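# Place the axle in the empty green saddle

## Task

Put the axle into the green saddle that is currently empty, so that at the finish every other object is still standing where it was at the start. The result only counts if it holds without a robot propping anything up. Finish by opening the gripper and moving the arm away.

## Robot and tools

SETUP. There are four identical i2rt Big YAM arms named arm1, arm2, arm3 and arm4. Each has six revolute joints, a two-finger gripper and a wrist camera. When joints 1 and 6 are at zero and the hand is level and pointing forward, that camera sits above the hand and looks toward the fingertips. Reach is roughly 1.0 m from the joint-1 axis. A fixed room camera, cam_high, views the scene from above and in front. Loose objects may occasionally be nudged by something outside the robots' control.

FRAME. Everything is expressed in a single shared scene frame: origin on the floor, +z up. "hand" means the point halfway between the fingertips (URDF link pinch). Its z axis runs along the fingers and the fingers close along its y axis. Each arm's foot has its own pose, which is never printed.

execute_actions. Argument "actions" is a list holding either one action object or nothing. An empty list simply returns state and pictures. The action object is keyed by arm name, and under each arm goes "joints": a map from joint name to an absolute target. These are never offsets. All named motions start together and may finish at different moments. Joint names, units and allowed ranges, with the tolerance that counts as arrived:
- joint1_rad: -2.879 to 2.879 rad, ±0.045. Base yaw; positive is counter-clockwise seen from above; 0 unfolds the arm along the direction its foot faces.
- joint2_rad: 0 to 3.141 rad, ±0.14. Shoulder; 0 has the upper arm pointing back roughly level; increasing lifts it up and then forward.
- joint3_rad: 0 to 3.019 rad, ±0.09. Elbow; 0 is fully folded; increasing opens it.
- joint4_rad: -1.692 to 1.57 rad, ±0.055. Hand pitch; positive tips the fingers up.
- joint5_rad: -1.57 to 1.57 rad, ±0.03. Sideways hand swing; positive goes to the arm's right.
- joint6_rad: -2.094 to 2.094 rad, ±0.035. Hand roll; positive is clockwise viewed from behind the hand.
- gripper_m: 0 to 0.093 m, ±0.003. Absolute fingertip gap; grip force is capped near 50 to 62 N per pad, lower on some grippers.
Any joint or arm you leave out keeps chasing its previous target. An unknown key or an out-of-range number makes the whole call rejected, and nothing moves. One action runs for at most 15 s. Joints move at different rates, so the hand can sweep a wide curve between postures; use intermediate postures near objects. Optional "cameras" takes a list drawn from arm1_cam_wrist, arm2_cam_wrist, arm3_cam_wrist, arm4_cam_wrist, cam_high or "all". Omitting it, or giving null or ["all"], returns every image; [] returns none. Images come back in the order given on the "pictures" line. If a result reports a stop, any later execute_actions, wait or finished_scene calls in that same reply are skipped.

wait: "seconds" from 0 to 10. It sends no new command and returns the same kind of state and images.

zoom_image: "camera" (one of the five names) and "region" [x0, y0, x1, y1] in pixels of that camera's most recent full image. (0,0) is the top-left corner, and the region can be at most 504 by 504. Images are 672x504.

read_manual: optional "section" (only "licences"). It returns licence text and does not move anything.

finished_scene: "scene" is the current scene's integer number. It is irreversible, and the result tells you whether the goal was met. Only call it once the axle rests in the saddle on its own, the gripper is open and the arm is clear. Replying with no tool call also ends the run.

RESULT LINES. joint_positions gives measured joint values (gripper_m is the sum of the two finger joints). joint_status reports how each commanded motion ended:
- "off_target": the joint stopped short and may still be pushing.
- "contact_stop": the joint gave up its target and holds where it stopped.
- "time_out": the joint could not finish. It may keep its target, or one moved to within 0.375, 0.375, 0.113, 0.225, 0.075, 0.3 rad of its current position for joints 1 to 6, and keep pushing; on_its_own will list it. To relieve the push, send the reported position as the new target.
- "joint command not followed" (often with a "cause:" line) and "not_followed": a self- or arm-to-arm clearance check blocked that arm's joint targets. Any gripper target is still executed. The arm may retry the blocked targets on later actions until you send ones that pass.
on_its_own lists what moved without this call's command; "held at" there is a target, not a position. Joint torques are the drives' total outputs, which carry per-unit offset, scale and noise, so read them as rough hints only. Very small target changes may not move a joint, and a joint holding a load up can sag.

HEAT. Sustained holding or pushing warms motors, even while you are thinking. A MOTOR HOT line appears from 85 °C. At 100 °C that arm and its gripper go limp and it drops, shown by an OVER-TEMPERATURE FAULT line and "limit_stop_at_motor_heat" in joint_status. Resend the targets once it cools. Some heat carries into the next scene.

CAMERAS. Each result can include per-camera calibration: K in pixels, distortion D, T_world_to_cam (4x4, metres, scene frame to camera frame) and pos_world. Real poses can differ slightly: a fixed camera by up to about 2.3° and 9 mm, and wrist-camera poses further because they are computed from joint readings. Confirm positions visually, for example with zoom_image.

TIMING. The simulation keeps running while you compose a reply, and the arms hold their last command during that time. Shorter robot motion is better.

AVOID. Robots press on contact and do not stop by themselves, so keep contact forces gentle. Do not drop, slam or throw the axle. Do not knock over or shift the other items, and never push anything off the work area or onto the floor. Keep the arms apart: a hard squeeze between two robots ends the run, and a hard hit may. The clearance check can react too late, and it ignores fingers, gripper housings and wrist cameras. No line reports robot-to-robot contact. Arms act independently, so a stalled arm does not pause the others.

Each tool is called after "Emit:" by a JSON object that holds its "fn" and its "kwargs", one argument or row to a line.

## Session

Emit:
{"fn": "execute_actions", "kwargs": {
  "actions": []
}}

Scene clock: 0.00 s.
Joint torques (N m, as the arm reports them, + toward a larger angle): no reading
Motor temperatures (°C, as the motors report them): arm1=[20 22 25 19 20 21] | arm2=[19 21 23 19 21 23] | arm3=[19 23 23 20 18 22] | arm4=[22 21 25 22 20 21]
arm1.joint_positions: joint1_rad=+0.820 joint2_rad=+0.509 joint3_rad=+1.383 joint4_rad=-1.195 joint5_rad=+0.202 joint6_rad=-0.062 gripper_m=+0.095
arm1.joint_status: not commanded
arm1.hand: x=-0.5112 y=+0.1919 z=+1.3669 quat_wxyz=(-0.510, -0.311, -0.748, +0.290) (m; scene frame)
arm2.joint_positions: joint1_rad=+0.727 joint2_rad=+0.643 joint3_rad=+1.400 joint4_rad=-1.217 joint5_rad=-0.075 joint6_rad=-0.340 gripper_m=+0.095
arm2.joint_status: not commanded
arm2.hand: x=-0.8248 y=-0.1720 z=+1.3462 quat_wxyz=(-0.269, +0.829, -0.186, -0.455) (m; scene frame)
arm3.joint_positions: joint1_rad=+0.644 joint2_rad=+0.485 joint3_rad=+1.446 joint4_rad=-1.423 joint5_rad=+0.043 joint6_rad=+0.126 gripper_m=+0.095
arm3.joint_status: not commanded
arm3.hand: x=+0.7251 y=+0.2275 z=+1.4054 quat_wxyz=(-0.481, -0.436, -0.725, +0.229) (m; scene frame)
arm4.joint_positions: joint1_rad=+0.646 joint2_rad=+0.551 joint3_rad=+1.438 joint4_rad=-1.482 joint5_rad=+0.186 joint6_rad=+0.380 gripper_m=+0.095
arm4.joint_status: not commanded
arm4.hand: x=+0.5608 y=-0.1868 z=+1.3252 quat_wxyz=(-0.205, +0.670, -0.572, -0.426) (m; scene frame)
pictures: arm1_cam_wrist, arm2_cam_wrist, arm3_cam_wrist, arm4_cam_wrist, cam_high
camera_calibration (this result's frames):
arm1_cam_wrist: T_world_to_cam=[[-0.762284, -0.635744, 0.121462, -0.433146], [-0.579415, 0.586644, -0.565798, 0.371629], [0.288447, -0.501675, -0.815549, 1.48228], [0, 0, 0, 1]] pos_world=[-0.542412, 0.250239, 1.47175]
arm2_cam_wrist: T_world_to_cam=[[0.54443, 0.79137, 0.27808, 0.213674], [0.805043, -0.399857, -0.438201, 1.19446], [-0.235587, 0.462436, -0.854781, 1.16055], [0, 0, 0, 1]] pos_world=[-0.804514, -0.228162, 1.45602]
arm3_cam_wrist: T_world_to_cam=[[-0.862276, -0.497562, -0.0944067, 0.874113], [-0.392821, 0.774759, -0.495419, 0.811424], [0.319644, -0.390103, -0.863509, 1.19305], [0, 0, 0, 1]] pos_world=[0.691119, 0.27168, 1.51473]
arm4_cam_wrist: T_world_to_cam=[[0.943111, 0.262643, -0.203863, -0.208919], [0.187266, -0.926277, -0.327022, 0.157916], [-0.274723, 0.270241, -0.922766, 1.55513], [0, 0, 0, 1]] pos_world=[0.594692, -0.219114, 1.44407]
Images, in order (width x height): arm1_cam_wrist 672x504, arm2_cam_wrist 672x504, arm3_cam_wrist 672x504, arm4_cam_wrist 672x504, cam_high 672x504.

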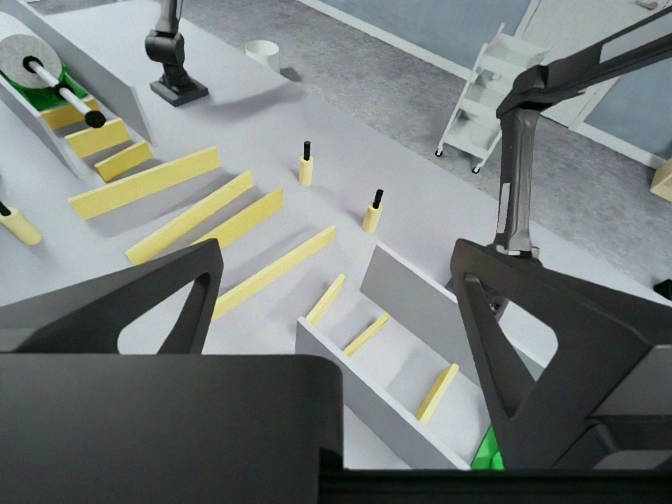

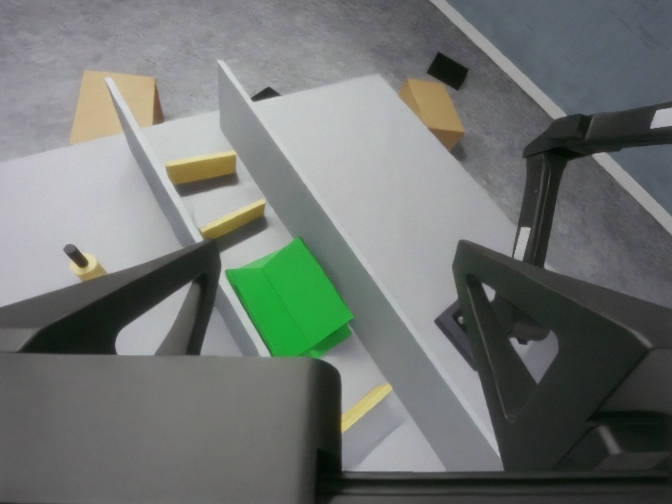

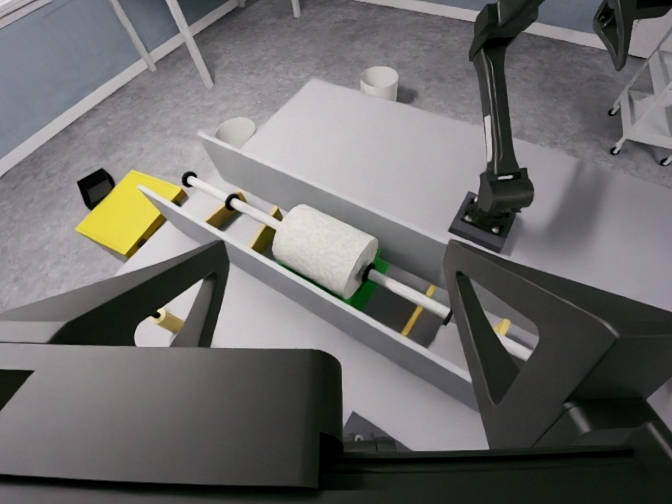

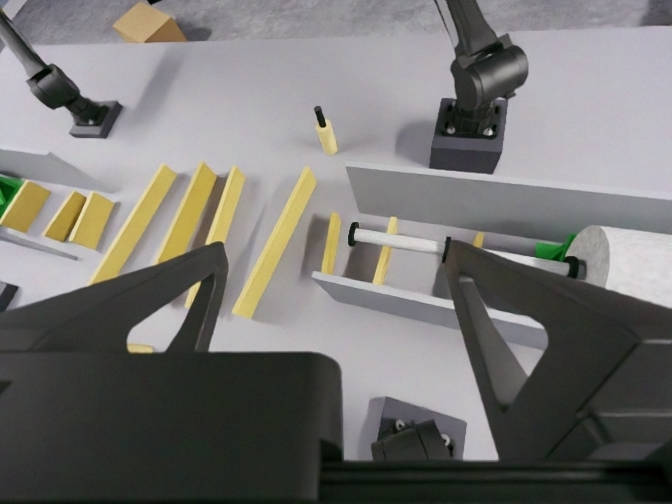

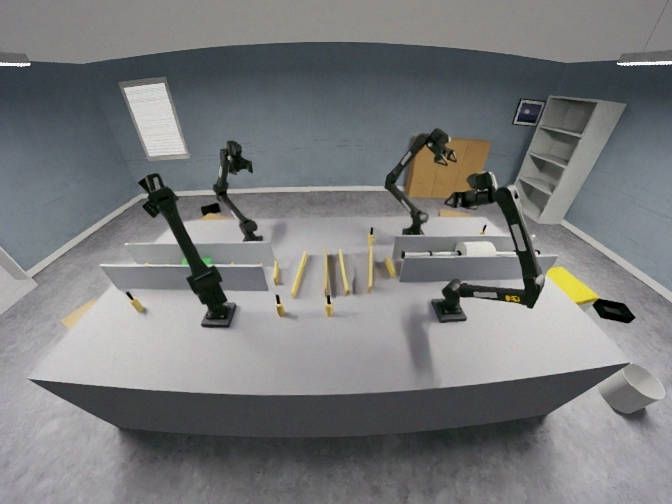

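Emit:
{"fn": "zoom_image", "kwargs": {
  "camera": "arm3_cam_wrist",
  "region": [120, 120, 560, 400]
}}

Emit:
{"fn": "zoom_image", "kwargs": {
  "camera": "arm4_cam_wrist",
  "region": [300, 140, 672, 360]
}}

Emit:
{"fn": "zoom_image", "kwargs": {
  "camera": "cam_high",
  "region": [340, 200, 580, 330]
}}

Emit:
{"fn": "zoom_image", "kwargs": {
  "camera": "cam_high",
  "region": [90, 200, 400, 330]
}}

Region (120, 120, 560, 400) of arm3_cam_wrist's 672x504 image, scaled by 1.145, with more detail than that image has; it fills the top 321 rows of this view, and the rest is white.

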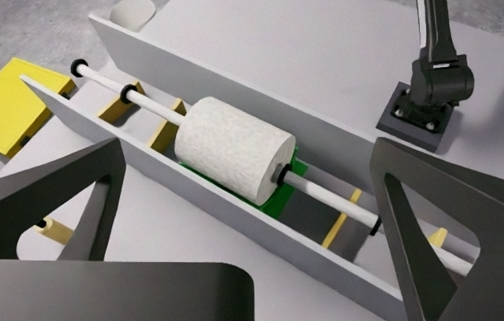

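Region (300, 140, 672, 360) of arm4_cam_wrist's 672x504 image, scaled by 1.355, with more detail than that image has; it fills the top 298 rows of this view, and the rest is white.

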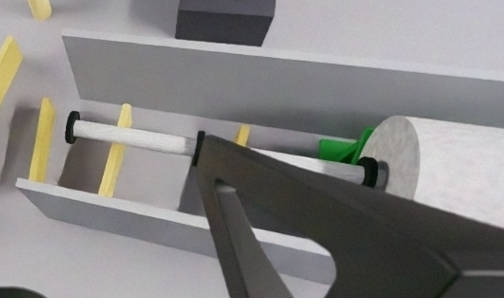

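Region (340, 200, 580, 330) of cam_high's 672x504 image, scaled by 2.100, with more detail than that image has; it fills the top 273 rows of this view, and the rest is white.

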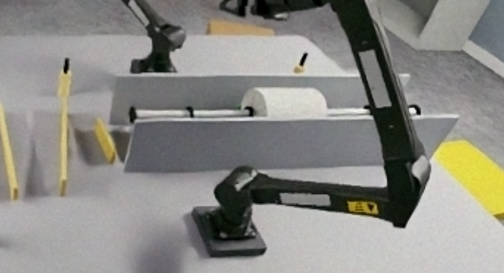

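Region (90, 200, 400, 330) of cam_high's 672x504 image, scaled by 1.626, with more detail than that image has; it fills the top 211 rows of this view, and the rest is white.

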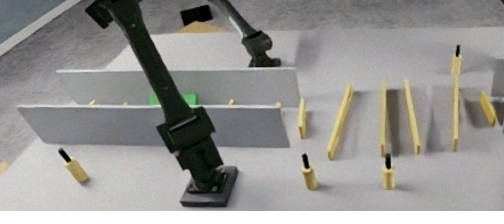

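Emit:
{"fn": "zoom_image", "kwargs": {
  "camera": "arm4_cam_wrist",
  "region": [300, 150, 480, 310]
}}

Emit:
{"fn": "zoom_image", "kwargs": {
  "camera": "arm4_cam_wrist",
  "region": [500, 170, 672, 330]
}}

Emit:
{"fn": "zoom_image", "kwargs": {
  "camera": "arm3_cam_wrist",
  "region": [130, 120, 310, 280]
}}

Emit:
{"fn": "zoom_image", "kwargs": {
  "camera": "arm3_cam_wrist",
  "region": [260, 190, 470, 350]
}}

Region (300, 150, 480, 310) of arm4_cam_wrist's 672x504 image, scaled by 2.800, with more detail than that image has.

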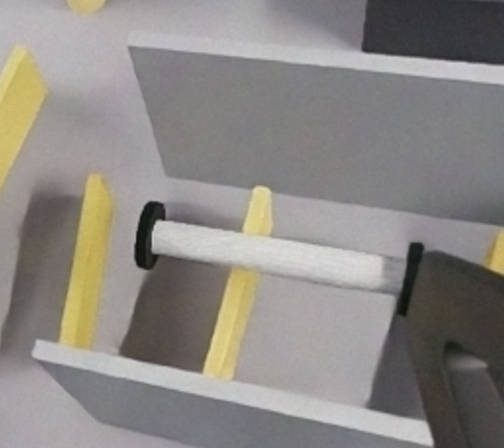

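Region (500, 170, 672, 330) of arm4_cam_wrist's 672x504 image, scaled by 2.930, with more detail than that image has; it fills the top 469 rows of this view, and the rest is white.

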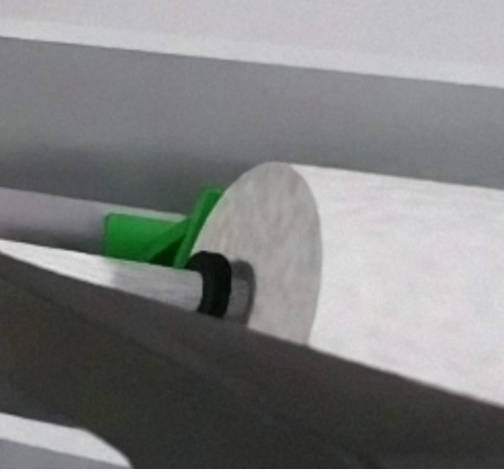

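Region (130, 120, 310, 280) of arm3_cam_wrist's 672x504 image, scaled by 2.800, with more detail than that image has.

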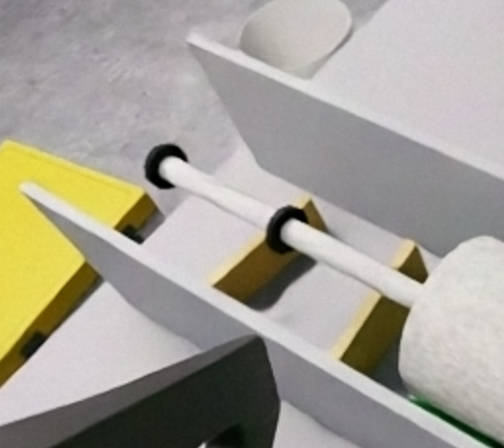

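Region (260, 190, 470, 350) of arm3_cam_wrist's 672x504 image, scaled by 2.400, with more detail than that image has; it fills the top 384 rows of this view, and the rest is white.

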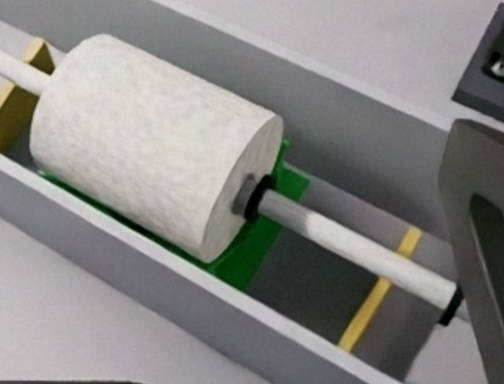

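Emit:
{"fn": "zoom_image", "kwargs": {
  "camera": "arm2_cam_wrist",
  "region": [150, 130, 410, 390]
}}

Emit:
{"fn": "zoom_image", "kwargs": {
  "camera": "arm1_cam_wrist",
  "region": [0, 0, 400, 340]
}}

Emit:
{"fn": "zoom_image", "kwargs": {
  "camera": "arm1_cam_wrist",
  "region": [280, 130, 560, 480]
}}

Emit:
{"fn": "zoom_image", "kwargs": {
  "camera": "arm4_cam_wrist",
  "region": [0, 80, 360, 360]
}}

Region (150, 130, 410, 390) of arm2_cam_wrist's 672x504 image, scaled by 1.938, with more detail than that image has.

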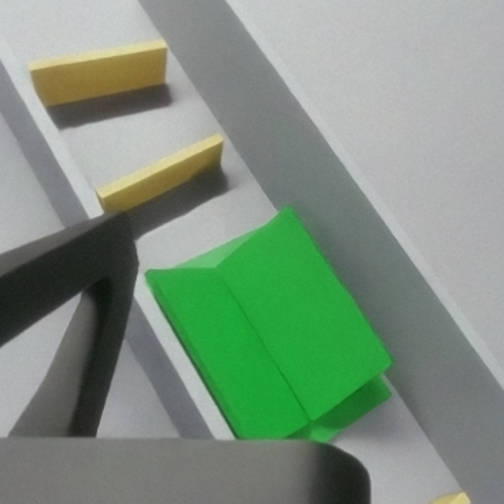

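Region (0, 0, 400, 340) of arm1_cam_wrist's 672x504 image, scaled by 1.260, with more detail than that image has; it fills the top 428 rows of this view, and the rest is white.

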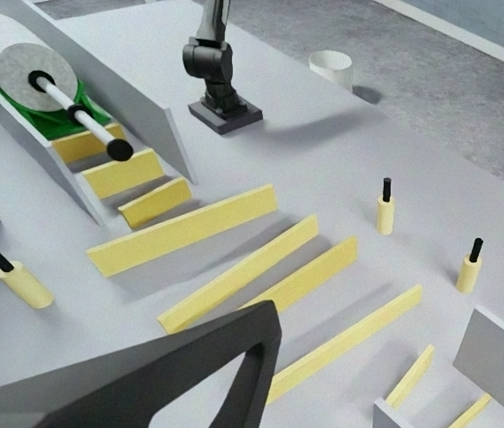

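Region (280, 130, 560, 480) of arm1_cam_wrist's 672x504 image, scaled by 1.440, with more detail than that image has; it fills the left 403 columns of this view, and the rest is white.

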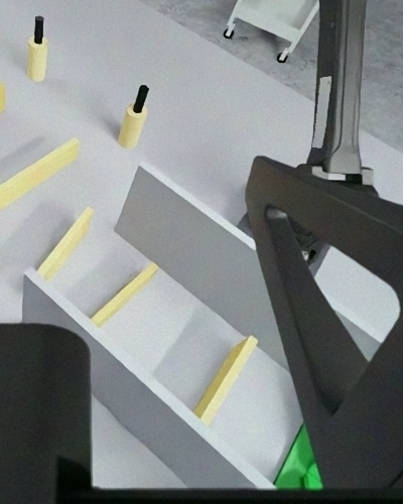

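Region (0, 80, 360, 360) of arm4_cam_wrist's 672x504 image, scaled by 1.400, with more detail than that image has.

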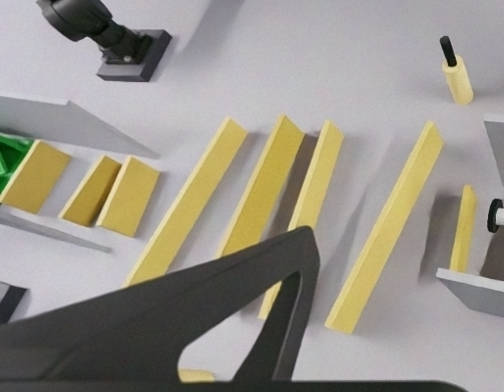

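Emit:
{"fn": "zoom_image", "kwargs": {
  "camera": "cam_high",
  "region": [90, 230, 290, 320]
}}

Emit:
{"fn": "zoom_image", "kwargs": {
  "camera": "cam_high",
  "region": [380, 220, 570, 300]
}}

Emit:
{"fn": "zoom_image", "kwargs": {
  "camera": "cam_high",
  "region": [250, 220, 420, 325]
}}

Region (90, 230, 290, 320) of cam_high's 672x504 image, scaled by 2.520, with more detail than that image has; it fills the top 227 rows of this view, and the rest is white.

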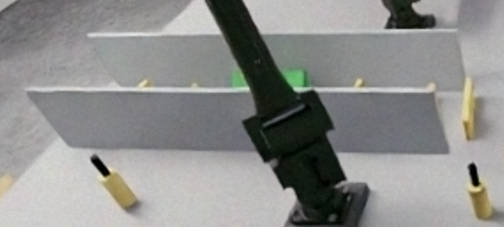

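Region (380, 220, 570, 300) of cam_high's 672x504 image, scaled by 2.653, with more detail than that image has; it fills the top 212 rows of this view, and the rest is white.

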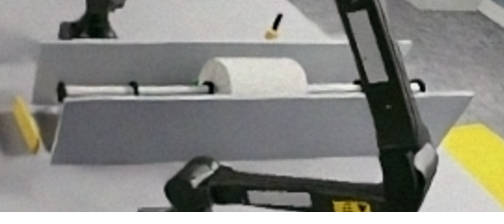

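Region (250, 220, 420, 325) of cam_high's 672x504 image, scaled by 2.965, with more detail than that image has; it fills the top 311 rows of this view, and the rest is white.

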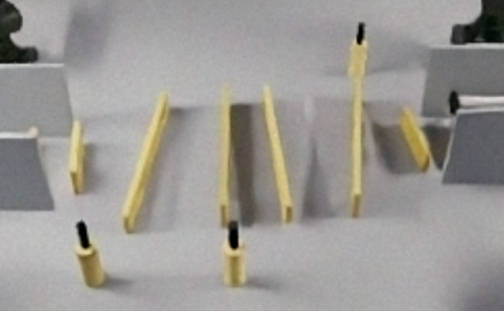

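Emit:
{"fn": "zoom_image", "kwargs": {
  "camera": "cam_high",
  "region": [380, 225, 450, 295]
}}

Emit:
{"fn": "zoom_image", "kwargs": {
  "camera": "cam_high",
  "region": [230, 230, 300, 300]
}}

Region (380, 225, 450, 295) of cam_high's 672x504 image, scaled by 7.200, with more detail than that image has.

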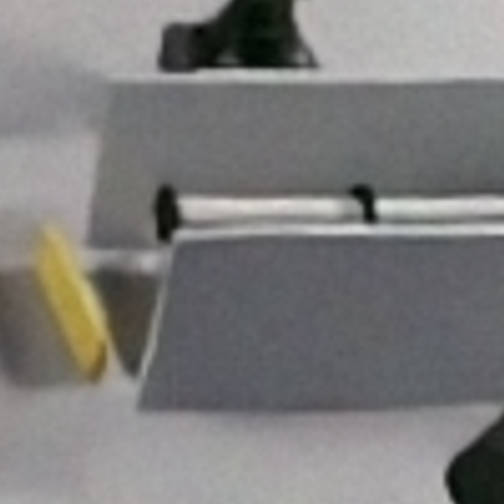

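Region (230, 230, 300, 300) of cam_high's 672x504 image, scaled by 7.200, with more detail than that image has.

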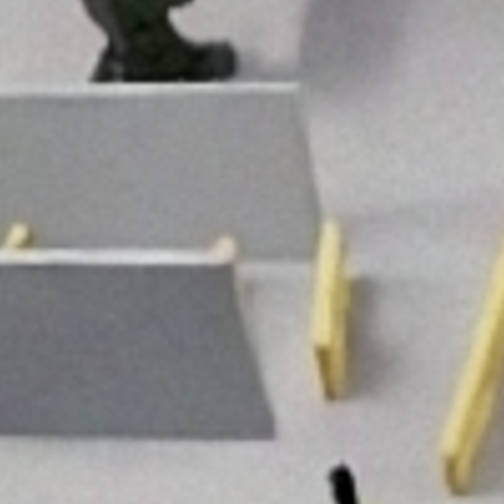

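Emit:
{"fn": "zoom_image", "kwargs": {
  "camera": "cam_high",
  "region": [90, 235, 160, 305]
}}

Emit:
{"fn": "zoom_image", "kwargs": {
  "camera": "cam_high",
  "region": [440, 225, 570, 295]
}}

Emit:
{"fn": "zoom_image", "kwargs": {
  "camera": "cam_high",
  "region": [150, 235, 240, 305]
}}

Region (90, 235, 160, 305) of cam_high's 672x504 image, scaled by 7.200, with more detail than that image has.

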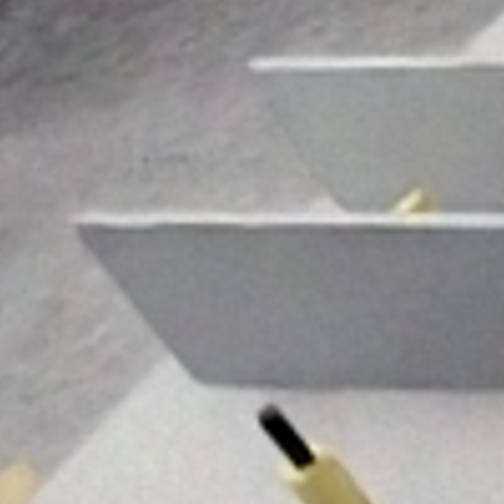

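Region (440, 225, 570, 295) of cam_high's 672x504 image, scaled by 3.877, with more detail than that image has; it fills the top 271 rows of this view, and the rest is white.

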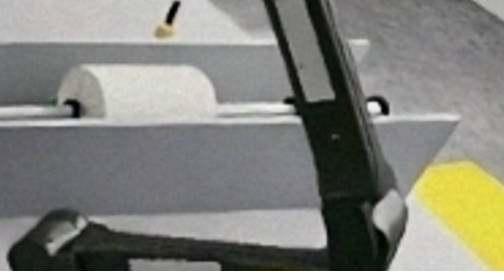

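Region (150, 235, 240, 305) of cam_high's 672x504 image, scaled by 5.600, with more detail than that image has.

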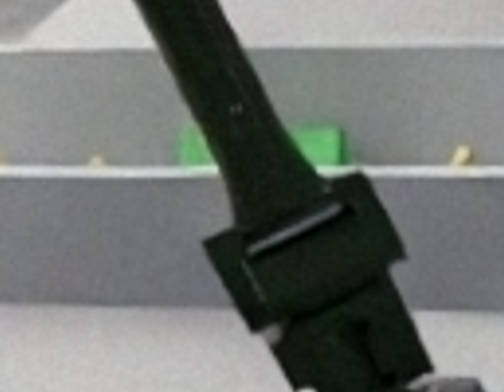

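Emit:
{"fn": "execute_actions", "kwargs": {
  "actions": [
    {"arm3": {"joints": {"joint1_rad": 0.99, "joint2_rad": 1.85, "joint3_rad": 1.713, "joint4_rad": -1.17, "joint5_rad": 0.0, "joint6_rad": -0.605}}, "arm4": {"joints": {"joint1_rad": -0.365, "joint2_rad": 0.99, "joint3_rad": 0.989, "joint4_rad": -1.10, "joint5_rad": 0.0, "joint6_rad": -1.94}}, "arm2": {"joints": {"joint1_rad": 0.972, "joint2_rad": 1.825, "joint3_rad": 1.854, "joint4_rad": -1.562, "joint5_rad": 0.0, "joint6_rad": -0.603}}, "arm1": {"joints": {"joint1_rad": -0.313, "joint2_rad": 1.37, "joint3_rad": 1.29, "joint4_rad": -1.485, "joint5_rad": 0.0, "joint6_rad": -1.83}}}
  ]
}}

Scene clock: 26.70 s.
Joint torques (N m, as the arm reports them, + toward a larger angle): arm1=[ -0.78 -10.38   8.8   -0.22  -0.1   -0.06] | arm2=[ -0.78 -17.76   8.81   0.22   0.03  -0.17] | arm3=[  0.44 -17.25  10.61   1.32  -0.2   -0.13] | arm4=[-1.26 -4.47 11.49  2.24 -0.07  0.01]
Motor temperatures (°C, as the motors report them): arm1=[20 22 27 19 20 21] | arm2=[19 22 27 19 21 23] | arm3=[19 23 27 21 18 22] | arm4=[22 21 28 22 20 21]
arm1.joint_positions: joint1_rad=-0.318 joint2_rad=+1.380 joint3_rad=+1.291 joint4_rad=-1.474 joint5_rad=+0.000 joint6_rad=-1.816 gripper_m=+0.095
arm1.joint_status: all done
arm1.hand: x=-0.7464 y=-0.0356 z=+1.0099 quat_wxyz=(+0.000, -0.011, -1.000, +0.001) (m; scene frame)
arm2.joint_positions: joint1_rad=+0.962 joint2_rad=+1.819 joint3_rad=+1.833 joint4_rad=-1.548 joint5_rad=-0.004 joint6_rad=-0.595 gripper_m=+0.095
arm2.joint_status: all done
arm2.hand: x=-1.1136 y=-0.0297 z=+1.0216 quat_wxyz=(-0.013, +1.000, -0.002, -0.014) (m; scene frame)
arm3.joint_positions: joint1_rad=+0.976 joint2_rad=+1.857 joint3_rad=+1.682 joint4_rad=-1.174 joint5_rad=+0.003 joint6_rad=-0.597 gripper_m=+0.095
arm3.joint_status: all done
arm3.hand: x=+1.1530 y=-0.0017 z=+1.0076 quat_wxyz=(-0.092, -0.002, -0.993, +0.071) (m; scene frame)
arm4.joint_positions: joint1_rad=-0.358 joint2_rad=+0.977 joint3_rad=+0.971 joint4_rad=-1.119 joint5_rad=+0.000 joint6_rad=-1.930 gripper_m=+0.095
arm4.joint_status: all done
arm4.hand: x=+0.7674 y=-0.0187 z=+1.0358 quat_wxyz=(-0.205, +0.976, -0.003, +0.078) (m; scene frame)
pictures: arm1_cam_wrist, arm2_cam_wrist, arm3_cam_wrist, arm4_cam_wrist, cam_high
camera_calibration (this result's frames):
arm1_cam_wrist: T_world_to_cam=[[-0.0189125, -0.9998, 0.00656589, -0.055774], [-0.798635, 0.0190575, 0.601514, -1.19583], [-0.601519, 0.0061324, -0.798835, 0.481777], [0, 0, 0, 1]] pos_world=[-0.666288, -0.0359277, 1.10453]
arm2_cam_wrist: T_world_to_cam=[[-0.0024438, 0.999832, 0.0181718, 0.0112556], [0.831819, -0.00805369, 0.554989, 0.368436], [0.555042, 0.0164719, -0.831659, 1.59282], [0, 0, 0, 1]] pos_world=[-1.19053, -0.0345233, 1.12]
arm3_cam_wrist: T_world_to_cam=[[-0.034012, -0.987757, 0.152248, -0.112956], [-0.914449, 0.0922252, 0.394053, 0.664042], [-0.40327, -0.125821, -0.90639, 1.50058], [0, 0, 0, 1]] pos_world=[1.20853, 0.0159906, 1.11564]
arm4_cam_wrist: T_world_to_cam=[[-0.0336294, 0.913795, 0.404782, -0.375604], [0.708287, -0.263953, 0.65472, -1.22408], [0.705123, 0.308719, -0.638353, 0.253604], [0, 0, 0, 1]] pos_world=[0.675545, -0.0581673, 1.11535]
Images, in order (width x height): arm1_cam_wrist 672x504, arm2_cam_wrist 672x504, arm3_cam_wrist 672x504, arm4_cam_wrist 672x504, cam_high 672x504.

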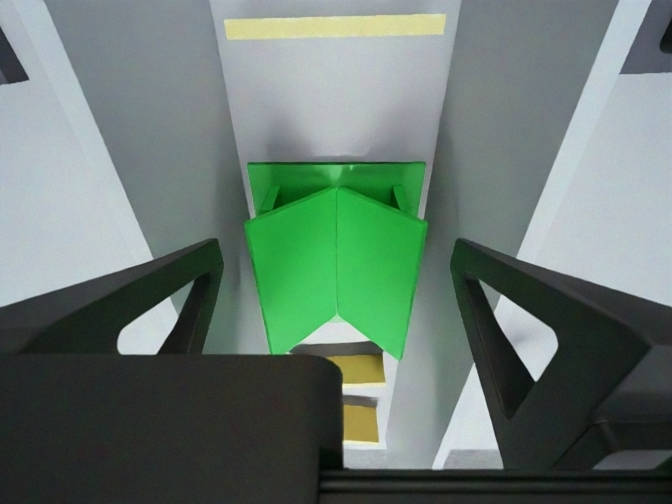

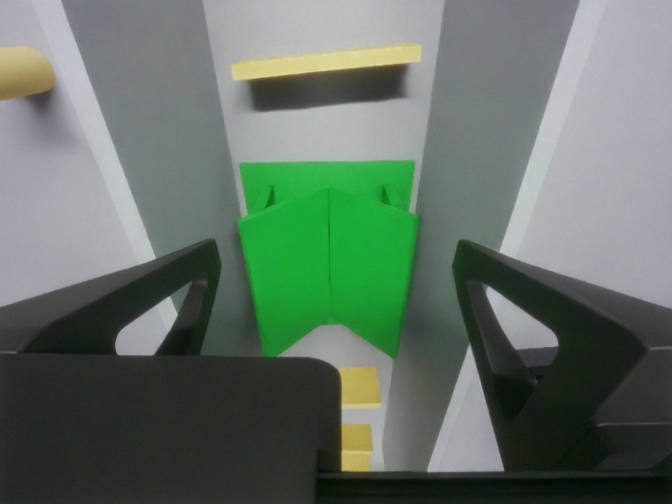

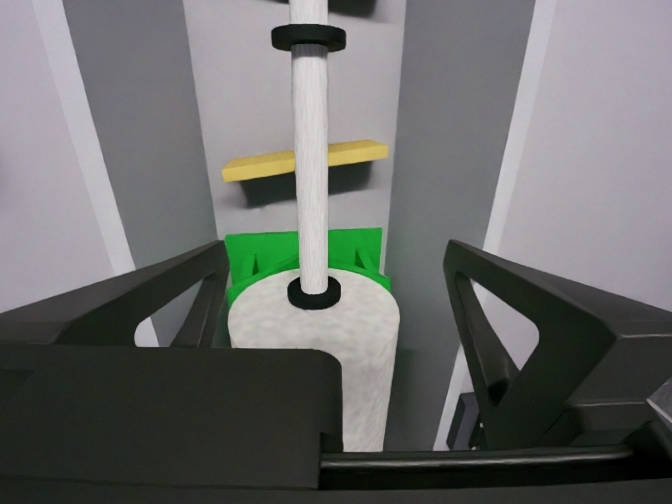

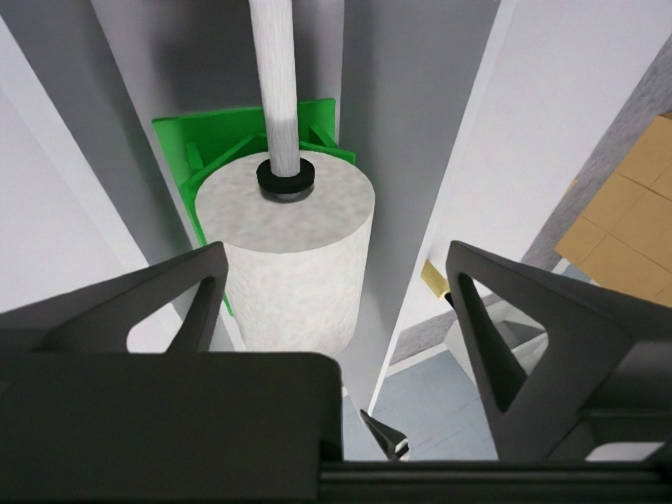

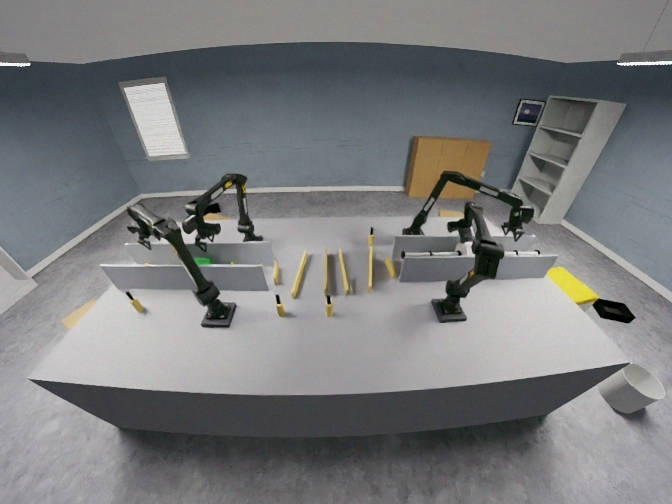

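Emit:
{"fn": "zoom_image", "kwargs": {
  "camera": "arm1_cam_wrist",
  "region": [230, 140, 450, 370]
}}

Emit:
{"fn": "zoom_image", "kwargs": {
  "camera": "arm2_cam_wrist",
  "region": [220, 140, 440, 370]
}}

Emit:
{"fn": "zoom_image", "kwargs": {
  "camera": "arm3_cam_wrist",
  "region": [200, 0, 420, 350]
}}

Emit:
{"fn": "zoom_image", "kwargs": {
  "camera": "arm4_cam_wrist",
  "region": [140, 0, 400, 360]
}}

Region (230, 140, 450, 370) of arm1_cam_wrist's 672x504 image, scaled by 2.191, with more detail than that image has; it fills the left 482 columns of this view, and the rest is white.

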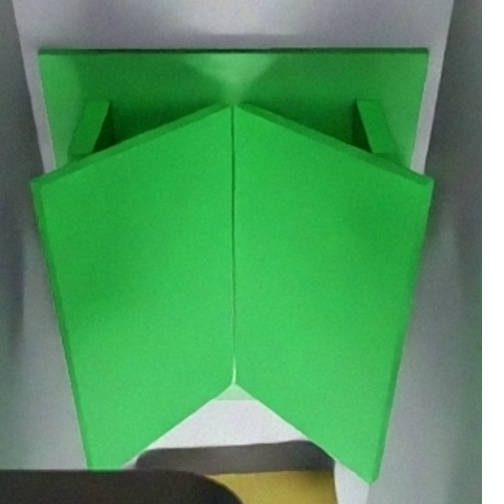

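Region (220, 140, 440, 370) of arm2_cam_wrist's 672x504 image, scaled by 2.191, with more detail than that image has; it fills the left 482 columns of this view, and the rest is white.

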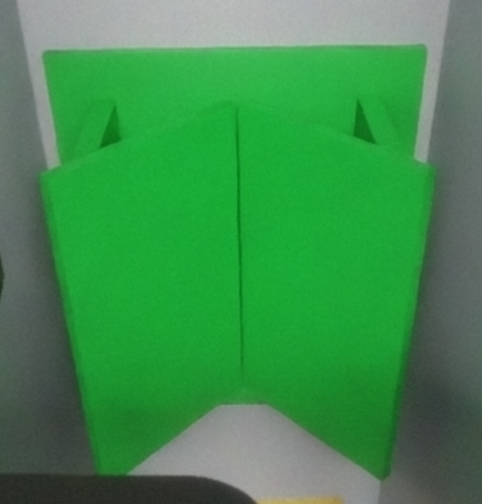

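Region (200, 0, 420, 350) of arm3_cam_wrist's 672x504 image, scaled by 1.440, with more detail than that image has; it fills the left 317 columns of this view, and the rest is white.

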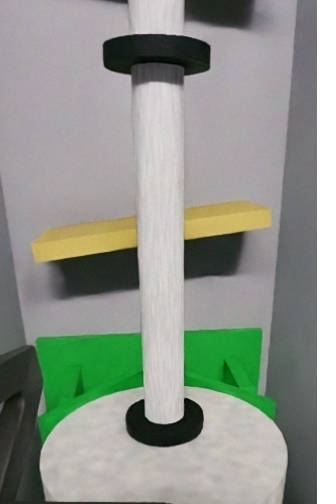

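Region (140, 0, 400, 360) of arm4_cam_wrist's 672x504 image, scaled by 1.400, with more detail than that image has.

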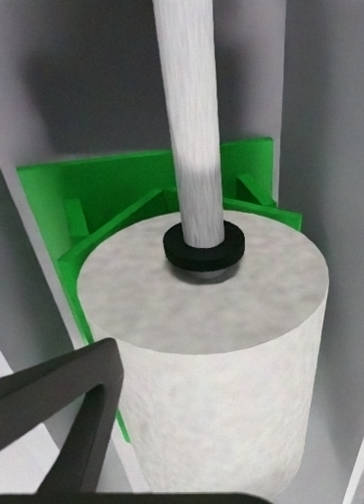

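Emit:
{"fn": "execute_actions", "kwargs": {
  "actions": [
    {"arm3": {"joints": {"joint1_rad": 0.95, "joint2_rad": 2.042, "joint3_rad": 1.652, "joint4_rad": -1.155}}, "arm4": {"joints": {"joint1_rad": -0.322, "joint2_rad": 1.43, "joint3_rad": 0.978, "joint6_rad": -1.90}}, "arm2": {"joints": {"joint2_rad": 1.42}}, "arm1": {"joints": {"joint1_rad": 0.1, "joint3_rad": 1.6, "joint4_rad": -1.6, "joint6_rad": -1.4}}}
  ],
  "cameras": ["arm3_cam_wrist", "arm4_cam_wrist", "cam_high"]
}}

Scene clock: 31.10 s.
Joint torques (N m, as the arm reports them, + toward a larger angle): arm1=[ -1.62 -10.48  12.48   0.    -0.1    0.1 ] | arm2=[ -0.74 -12.1    7.83   1.04   0.04  -0.14] | arm3=[ -1.95 -18.61   8.96   1.19  -0.2   -0.15] | arm4=[  0.15 -11.4    8.81   0.96  -0.06   0.17]
Motor temperatures (°C, as the motors report them): arm1=[20 22 28 19 20 21] | arm2=[19 22 28 19 21 23] | arm3=[19 24 27 21 18 22] | arm4=[22 21 29 22 20 21]
arm1.joint_positions: joint1_rad=+0.106 joint2_rad=+1.372 joint3_rad=+1.553 joint4_rad=-1.589 joint5_rad=+0.000 joint6_rad=-1.414 gripper_m=+0.095
arm1.joint_status: all done
arm1.hand: x=-0.5744 y=-0.0754 z=+1.1161 quat_wxyz=(-0.014, +0.000, -0.997, +0.078) (m; scene frame)
arm2.joint_positions: joint1_rad=+0.962 joint2_rad=+1.425 joint3_rad=+1.849 joint4_rad=-1.549 joint5_rad=-0.004 joint6_rad=-0.595 gripper_m=+0.095
arm2.joint_status: all done
arm2.hand: x=-1.0454 y=-0.0784 z=+1.2313 quat_wxyz=(-0.126, +0.975, -0.001, -0.182) (m; scene frame)
arm3.joint_positions: joint1_rad=+0.964 joint2_rad=+2.047 joint3_rad=+1.632 joint4_rad=-1.167 joint5_rad=+0.003 joint6_rad=-0.597 gripper_m=+0.095
arm3.joint_status: all done
arm3.hand: x=+1.1314 y=+0.0025 z=+0.8754 quat_wxyz=(+0.004, -0.009, -1.000, +0.005) (m; scene frame)
arm4.joint_positions: joint1_rad=-0.332 joint2_rad=+1.433 joint3_rad=+0.971 joint4_rad=-1.114 joint5_rad=+0.000 joint6_rad=-1.909 gripper_m=+0.095
arm4.joint_status: all done
arm4.hand: x=+0.7666 y=+0.0060 z=+0.8763 quat_wxyz=(+0.004, +1.000, -0.001, -0.002) (m; scene frame)
pictures: arm3_cam_wrist, arm4_cam_wrist, cam_high
camera_calibration (this result's frames):
arm3_cam_wrist: T_world_to_cam=[[-0.0315366, -0.999177, 0.025505, 0.0187874], [-0.821025, 0.0404496, 0.569458, 0.436915], [-0.570021, -0.00298144, -0.821625, 1.48669], [0, 0, 0, 1]] pos_world=[1.20676, 0.00553144, 0.972217]
arm4_cam_wrist: T_world_to_cam=[[-0.00556129, 0.99998, -0.00303552, 0.00172317], [0.810194, 0.00628506, 0.586128, -1.13214], [0.586135, 0.000800267, -0.810213, 0.388438], [0, 0, 0, 1]] pos_world=[0.689585, 0.00508156, 0.978301]
Images, in order (width x height): arm3_cam_wrist 672x504, arm4_cam_wrist 672x504, cam_high 672x504.

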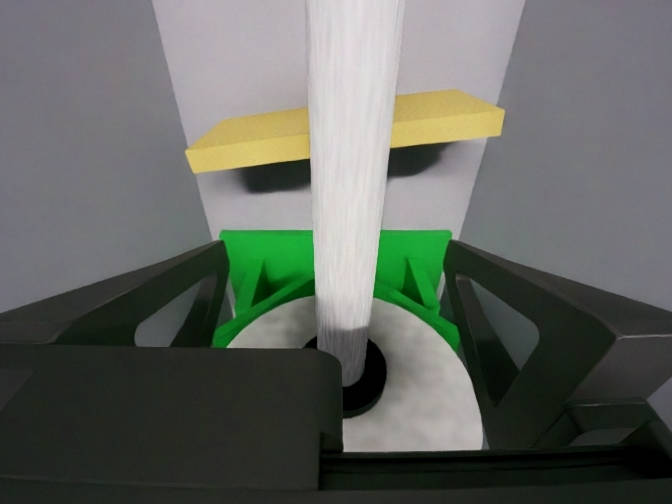

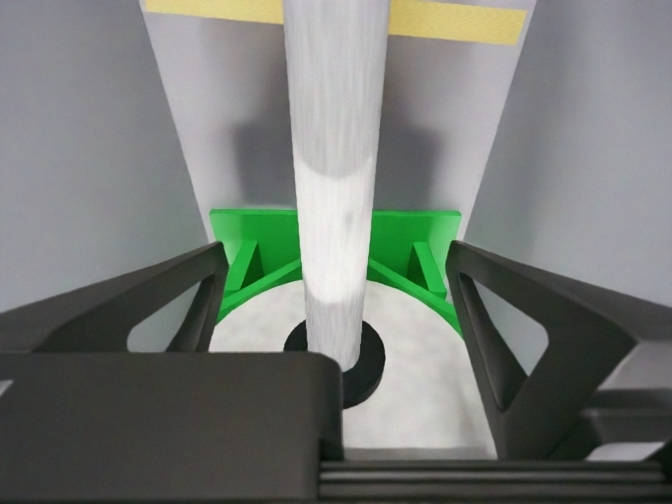

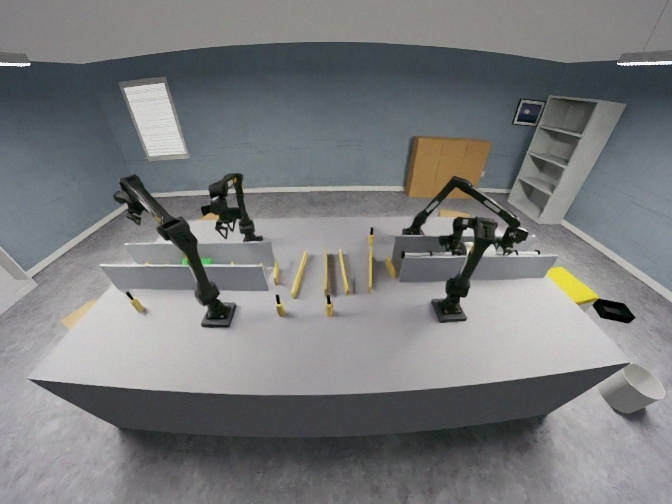

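Emit:
{"fn": "execute_actions", "kwargs": {
  "actions": [
    {"arm3": {"joints": {"joint2_rad": 2.058, "joint4_rad": -1.14, "gripper_m": 0.0}}, "arm4": {"joints": {"gripper_m": 0.0}}}
  ],
  "cameras": ["arm3_cam_wrist", "arm4_cam_wrist"]
}}

Scene clock: 32.00 s.
Joint torques (N m, as the arm reports them, + toward a larger angle): arm1=[ -1.69 -10.03  12.78  -0.01  -0.12   0.17] | arm2=[ -0.6  -11.74   7.83   1.04   0.05  -0.16] | arm3=[ -1.69 -17.49   9.     1.15  -0.27  -0.14] | arm4=[ -0.14 -11.33   8.85   1.07  -0.2    0.1 ]
Motor temperatures (°C, as the motors report them): arm1=[20 22 28 19 20 21] | arm2=[19 22 28 19 21 23] | arm3=[19 24 28 21 18 22] | arm4=[22 21 29 22 20 21]
arm1.joint_positions: joint1_rad=+0.106 joint2_rad=+1.372 joint3_rad=+1.553 joint4_rad=-1.589 joint5_rad=+0.000 joint6_rad=-1.414 gripper_m=+0.095
arm1.joint_status: not commanded
arm1.hand: x=-0.5744 y=-0.0754 z=+1.1161 quat_wxyz=(-0.014, +0.000, -0.997, +0.078) (m; scene frame)
arm2.joint_positions: joint1_rad=+0.962 joint2_rad=+1.425 joint3_rad=+1.849 joint4_rad=-1.549 joint5_rad=-0.004 joint6_rad=-0.595 gripper_m=+0.095
arm2.joint_status: not commanded
arm2.hand: x=-1.0454 y=-0.0784 z=+1.2313 quat_wxyz=(-0.126, +0.975, -0.001, -0.182) (m; scene frame)
arm3.joint_positions: joint1_rad=+0.962 joint2_rad=+2.047 joint3_rad=+1.632 joint4_rad=-1.149 joint5_rad=+0.004 joint6_rad=-0.598 gripper_m=+0.024
arm3.joint_status: gripper_m off_target (ended at +0.024, target +0.000); the others done
arm3.hand: x=+1.1340 y=-0.0014 z=+0.8754 quat_wxyz=(-0.003, -0.010, -1.000, +0.011) (m; scene frame)
arm4.joint_positions: joint1_rad=-0.332 joint2_rad=+1.432 joint3_rad=+0.970 joint4_rad=-1.115 joint5_rad=+0.003 joint6_rad=-1.904 gripper_m=+0.024
arm4.joint_status: gripper_m off_target (ended at +0.024, target +0.000)
arm4.hand: x=+0.7669 y=+0.0055 z=+0.8764 quat_wxyz=(+0.005, +1.000, -0.003, +0.000) (m; scene frame)
pictures: arm3_cam_wrist, arm4_cam_wrist
camera_calibration (this result's frames):
arm3_cam_wrist: T_world_to_cam=[[-0.0333073, -0.998781, 0.0364304, 0.00748028], [-0.828554, 0.0479781, 0.55785, 0.457861], [-0.558918, -0.0116041, -0.829142, 1.48216], [0, 0, 0, 1]] pos_world=[1.20802, 0.00270301, 0.973233]
arm4_cam_wrist: T_world_to_cam=[[-0.000619925, 0.999992, -0.00407102, -0.00062843], [0.808501, 0.00289698, 0.588488, -1.13327], [0.588495, -0.0029266, -0.808496, 0.385049], [0, 0, 0, 1]] pos_world=[0.689653, 0.00503838, 0.978226]
Images, in order (width x height): arm3_cam_wrist 672x504, arm4_cam_wrist 672x504.

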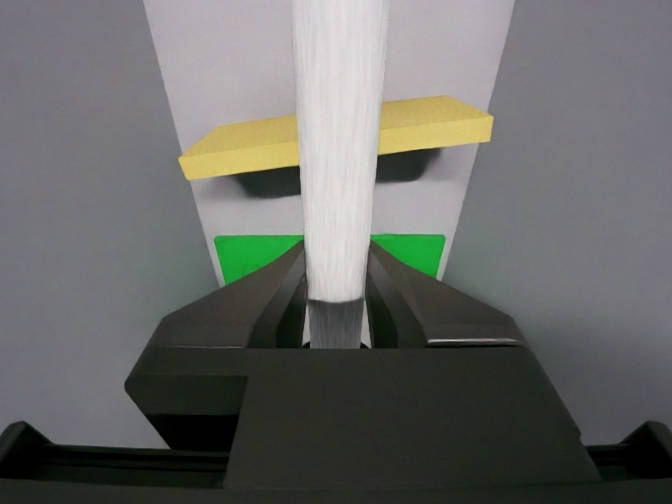

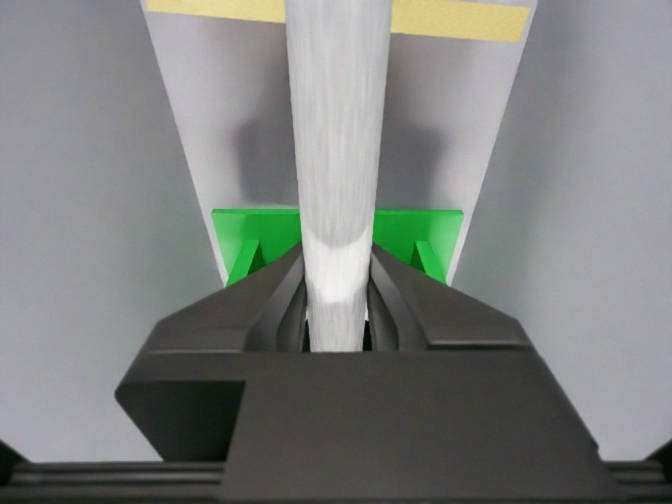

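Emit:
{"fn": "execute_actions", "kwargs": {
  "actions": [
    {"arm3": {"joints": {"joint1_rad": 0.89, "joint2_rad": 1.78, "joint3_rad": 1.68, "joint4_rad": -1.38, "joint6_rad": -0.67}}, "arm4": {"joints": {"joint1_rad": -0.168, "joint2_rad": 1.268, "joint3_rad": 1.252, "joint4_rad": -1.467, "joint6_rad": -1.735}}, "arm1": {"joints": {"joint1_rad": 0.4, "joint3_rad": 1.85, "joint6_rad": -1.1}}, "arm2": {"joints": {"joint2_rad": 1.15, "joint3_rad": 1.58}}}
  ],
  "cameras": ["arm3_cam_wrist", "arm4_cam_wrist", "cam_high"]
}}

Scene clock: 35.57 s.
Joint torques (N m, as the arm reports them, + toward a larger angle): arm1=[-1.86 -9.75 12.76  0.51 -0.08  0.2 ] | arm2=[-0.62 -6.02  7.06  1.24  0.04 -0.16] | arm3=[ -0.45 -18.36  11.06   0.59  -0.04  -0.19] | arm4=[ -0.9  -11.2   14.5    0.07   0.17  -0.05]
Motor temperatures (°C, as the motors report them): arm1=[20 22 29 19 20 21] | arm2=[19 22 28 19 21 23] | arm3=[19 24 28 21 18 22] | arm4=[22 22 29 22 20 21]
arm1.joint_positions: joint1_rad=+0.405 joint2_rad=+1.369 joint3_rad=+1.801 joint4_rad=-1.592 joint5_rad=+0.000 joint6_rad=-1.114 gripper_m=+0.095
arm1.joint_status: all done
arm1.hand: x=-0.4400 y=-0.0630 z=+1.2246 quat_wxyz=(-0.091, -0.001, -0.979, +0.181) (m; scene frame)
arm2.joint_positions: joint1_rad=+0.962 joint2_rad=+1.146 joint3_rad=+1.584 joint4_rad=-1.551 joint5_rad=-0.004 joint6_rad=-0.595 gripper_m=+0.095
arm2.joint_status: all done
arm2.hand: x=-0.9579 y=-0.1381 z=+1.2259 quat_wxyz=(-0.130, +0.974, +0.000, -0.186) (m; scene frame)
arm3.joint_positions: joint1_rad=+0.889 joint2_rad=+1.815 joint3_rad=+1.638 joint4_rad=-1.376 joint5_rad=-0.001 joint6_rad=-0.659 gripper_m=+0.024
arm3.joint_status: all done
arm3.hand: x=+1.0708 y=-0.0039 z=+1.0080 quat_wxyz=(-0.009, -0.016, -1.000, +0.013) (m; scene frame)
arm4.joint_positions: joint1_rad=-0.169 joint2_rad=+1.288 joint3_rad=+1.187 joint4_rad=-1.462 joint5_rad=-0.005 joint6_rad=-1.723 gripper_m=+0.024
arm4.joint_status: all done
arm4.hand: x=+0.7037 y=+0.0085 z=+1.0065 quat_wxyz=(-0.003, +1.000, -0.012, -0.003) (m; scene frame)
pictures: arm3_cam_wrist, arm4_cam_wrist, cam_high
camera_calibration (this result's frames):
arm3_cam_wrist: T_world_to_cam=[[-0.0457369, -0.998169, 0.0395803, 0.00814483], [-0.834872, 0.0599514, 0.54717, 0.349207], [-0.548541, -0.00801862, -0.836085, 1.55264], [0, 0, 0, 1]] pos_world=[1.1436, -0.000355506, 1.10674]
arm4_cam_wrist: T_world_to_cam=[[0.0169728, 0.999794, 0.01109, -0.0307922], [0.811132, -0.0202536, 0.584513, -1.15635], [0.584617, -0.000925345, -0.811309, 0.532997], [0, 0, 0, 1]] pos_world=[0.626878, 0.00785879, 1.10867]
Images, in order (width x height): arm3_cam_wrist 672x504, arm4_cam_wrist 672x504, cam_high 672x504.

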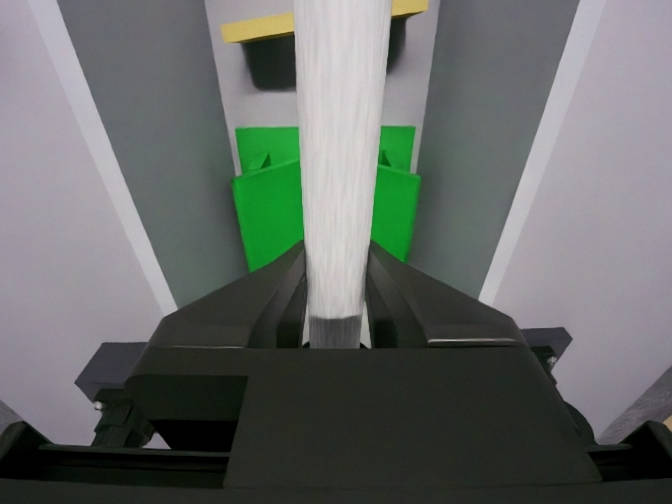

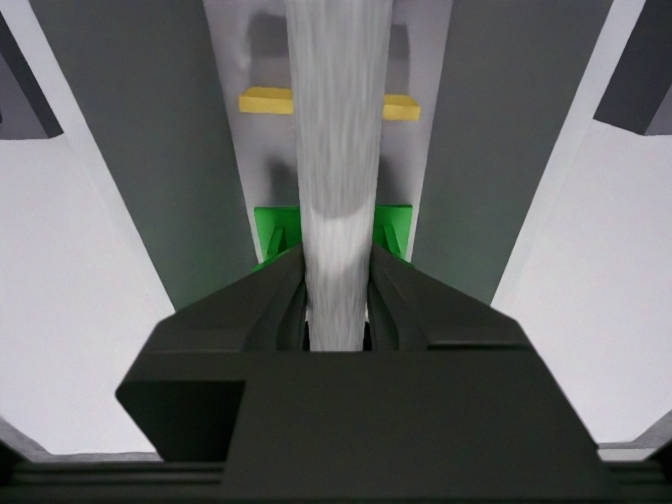

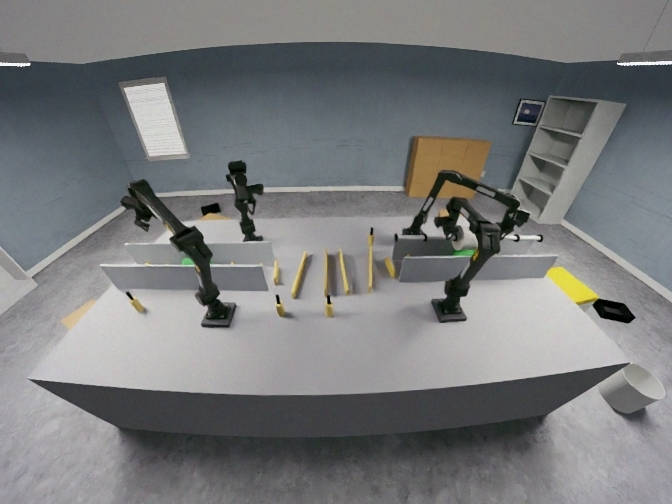

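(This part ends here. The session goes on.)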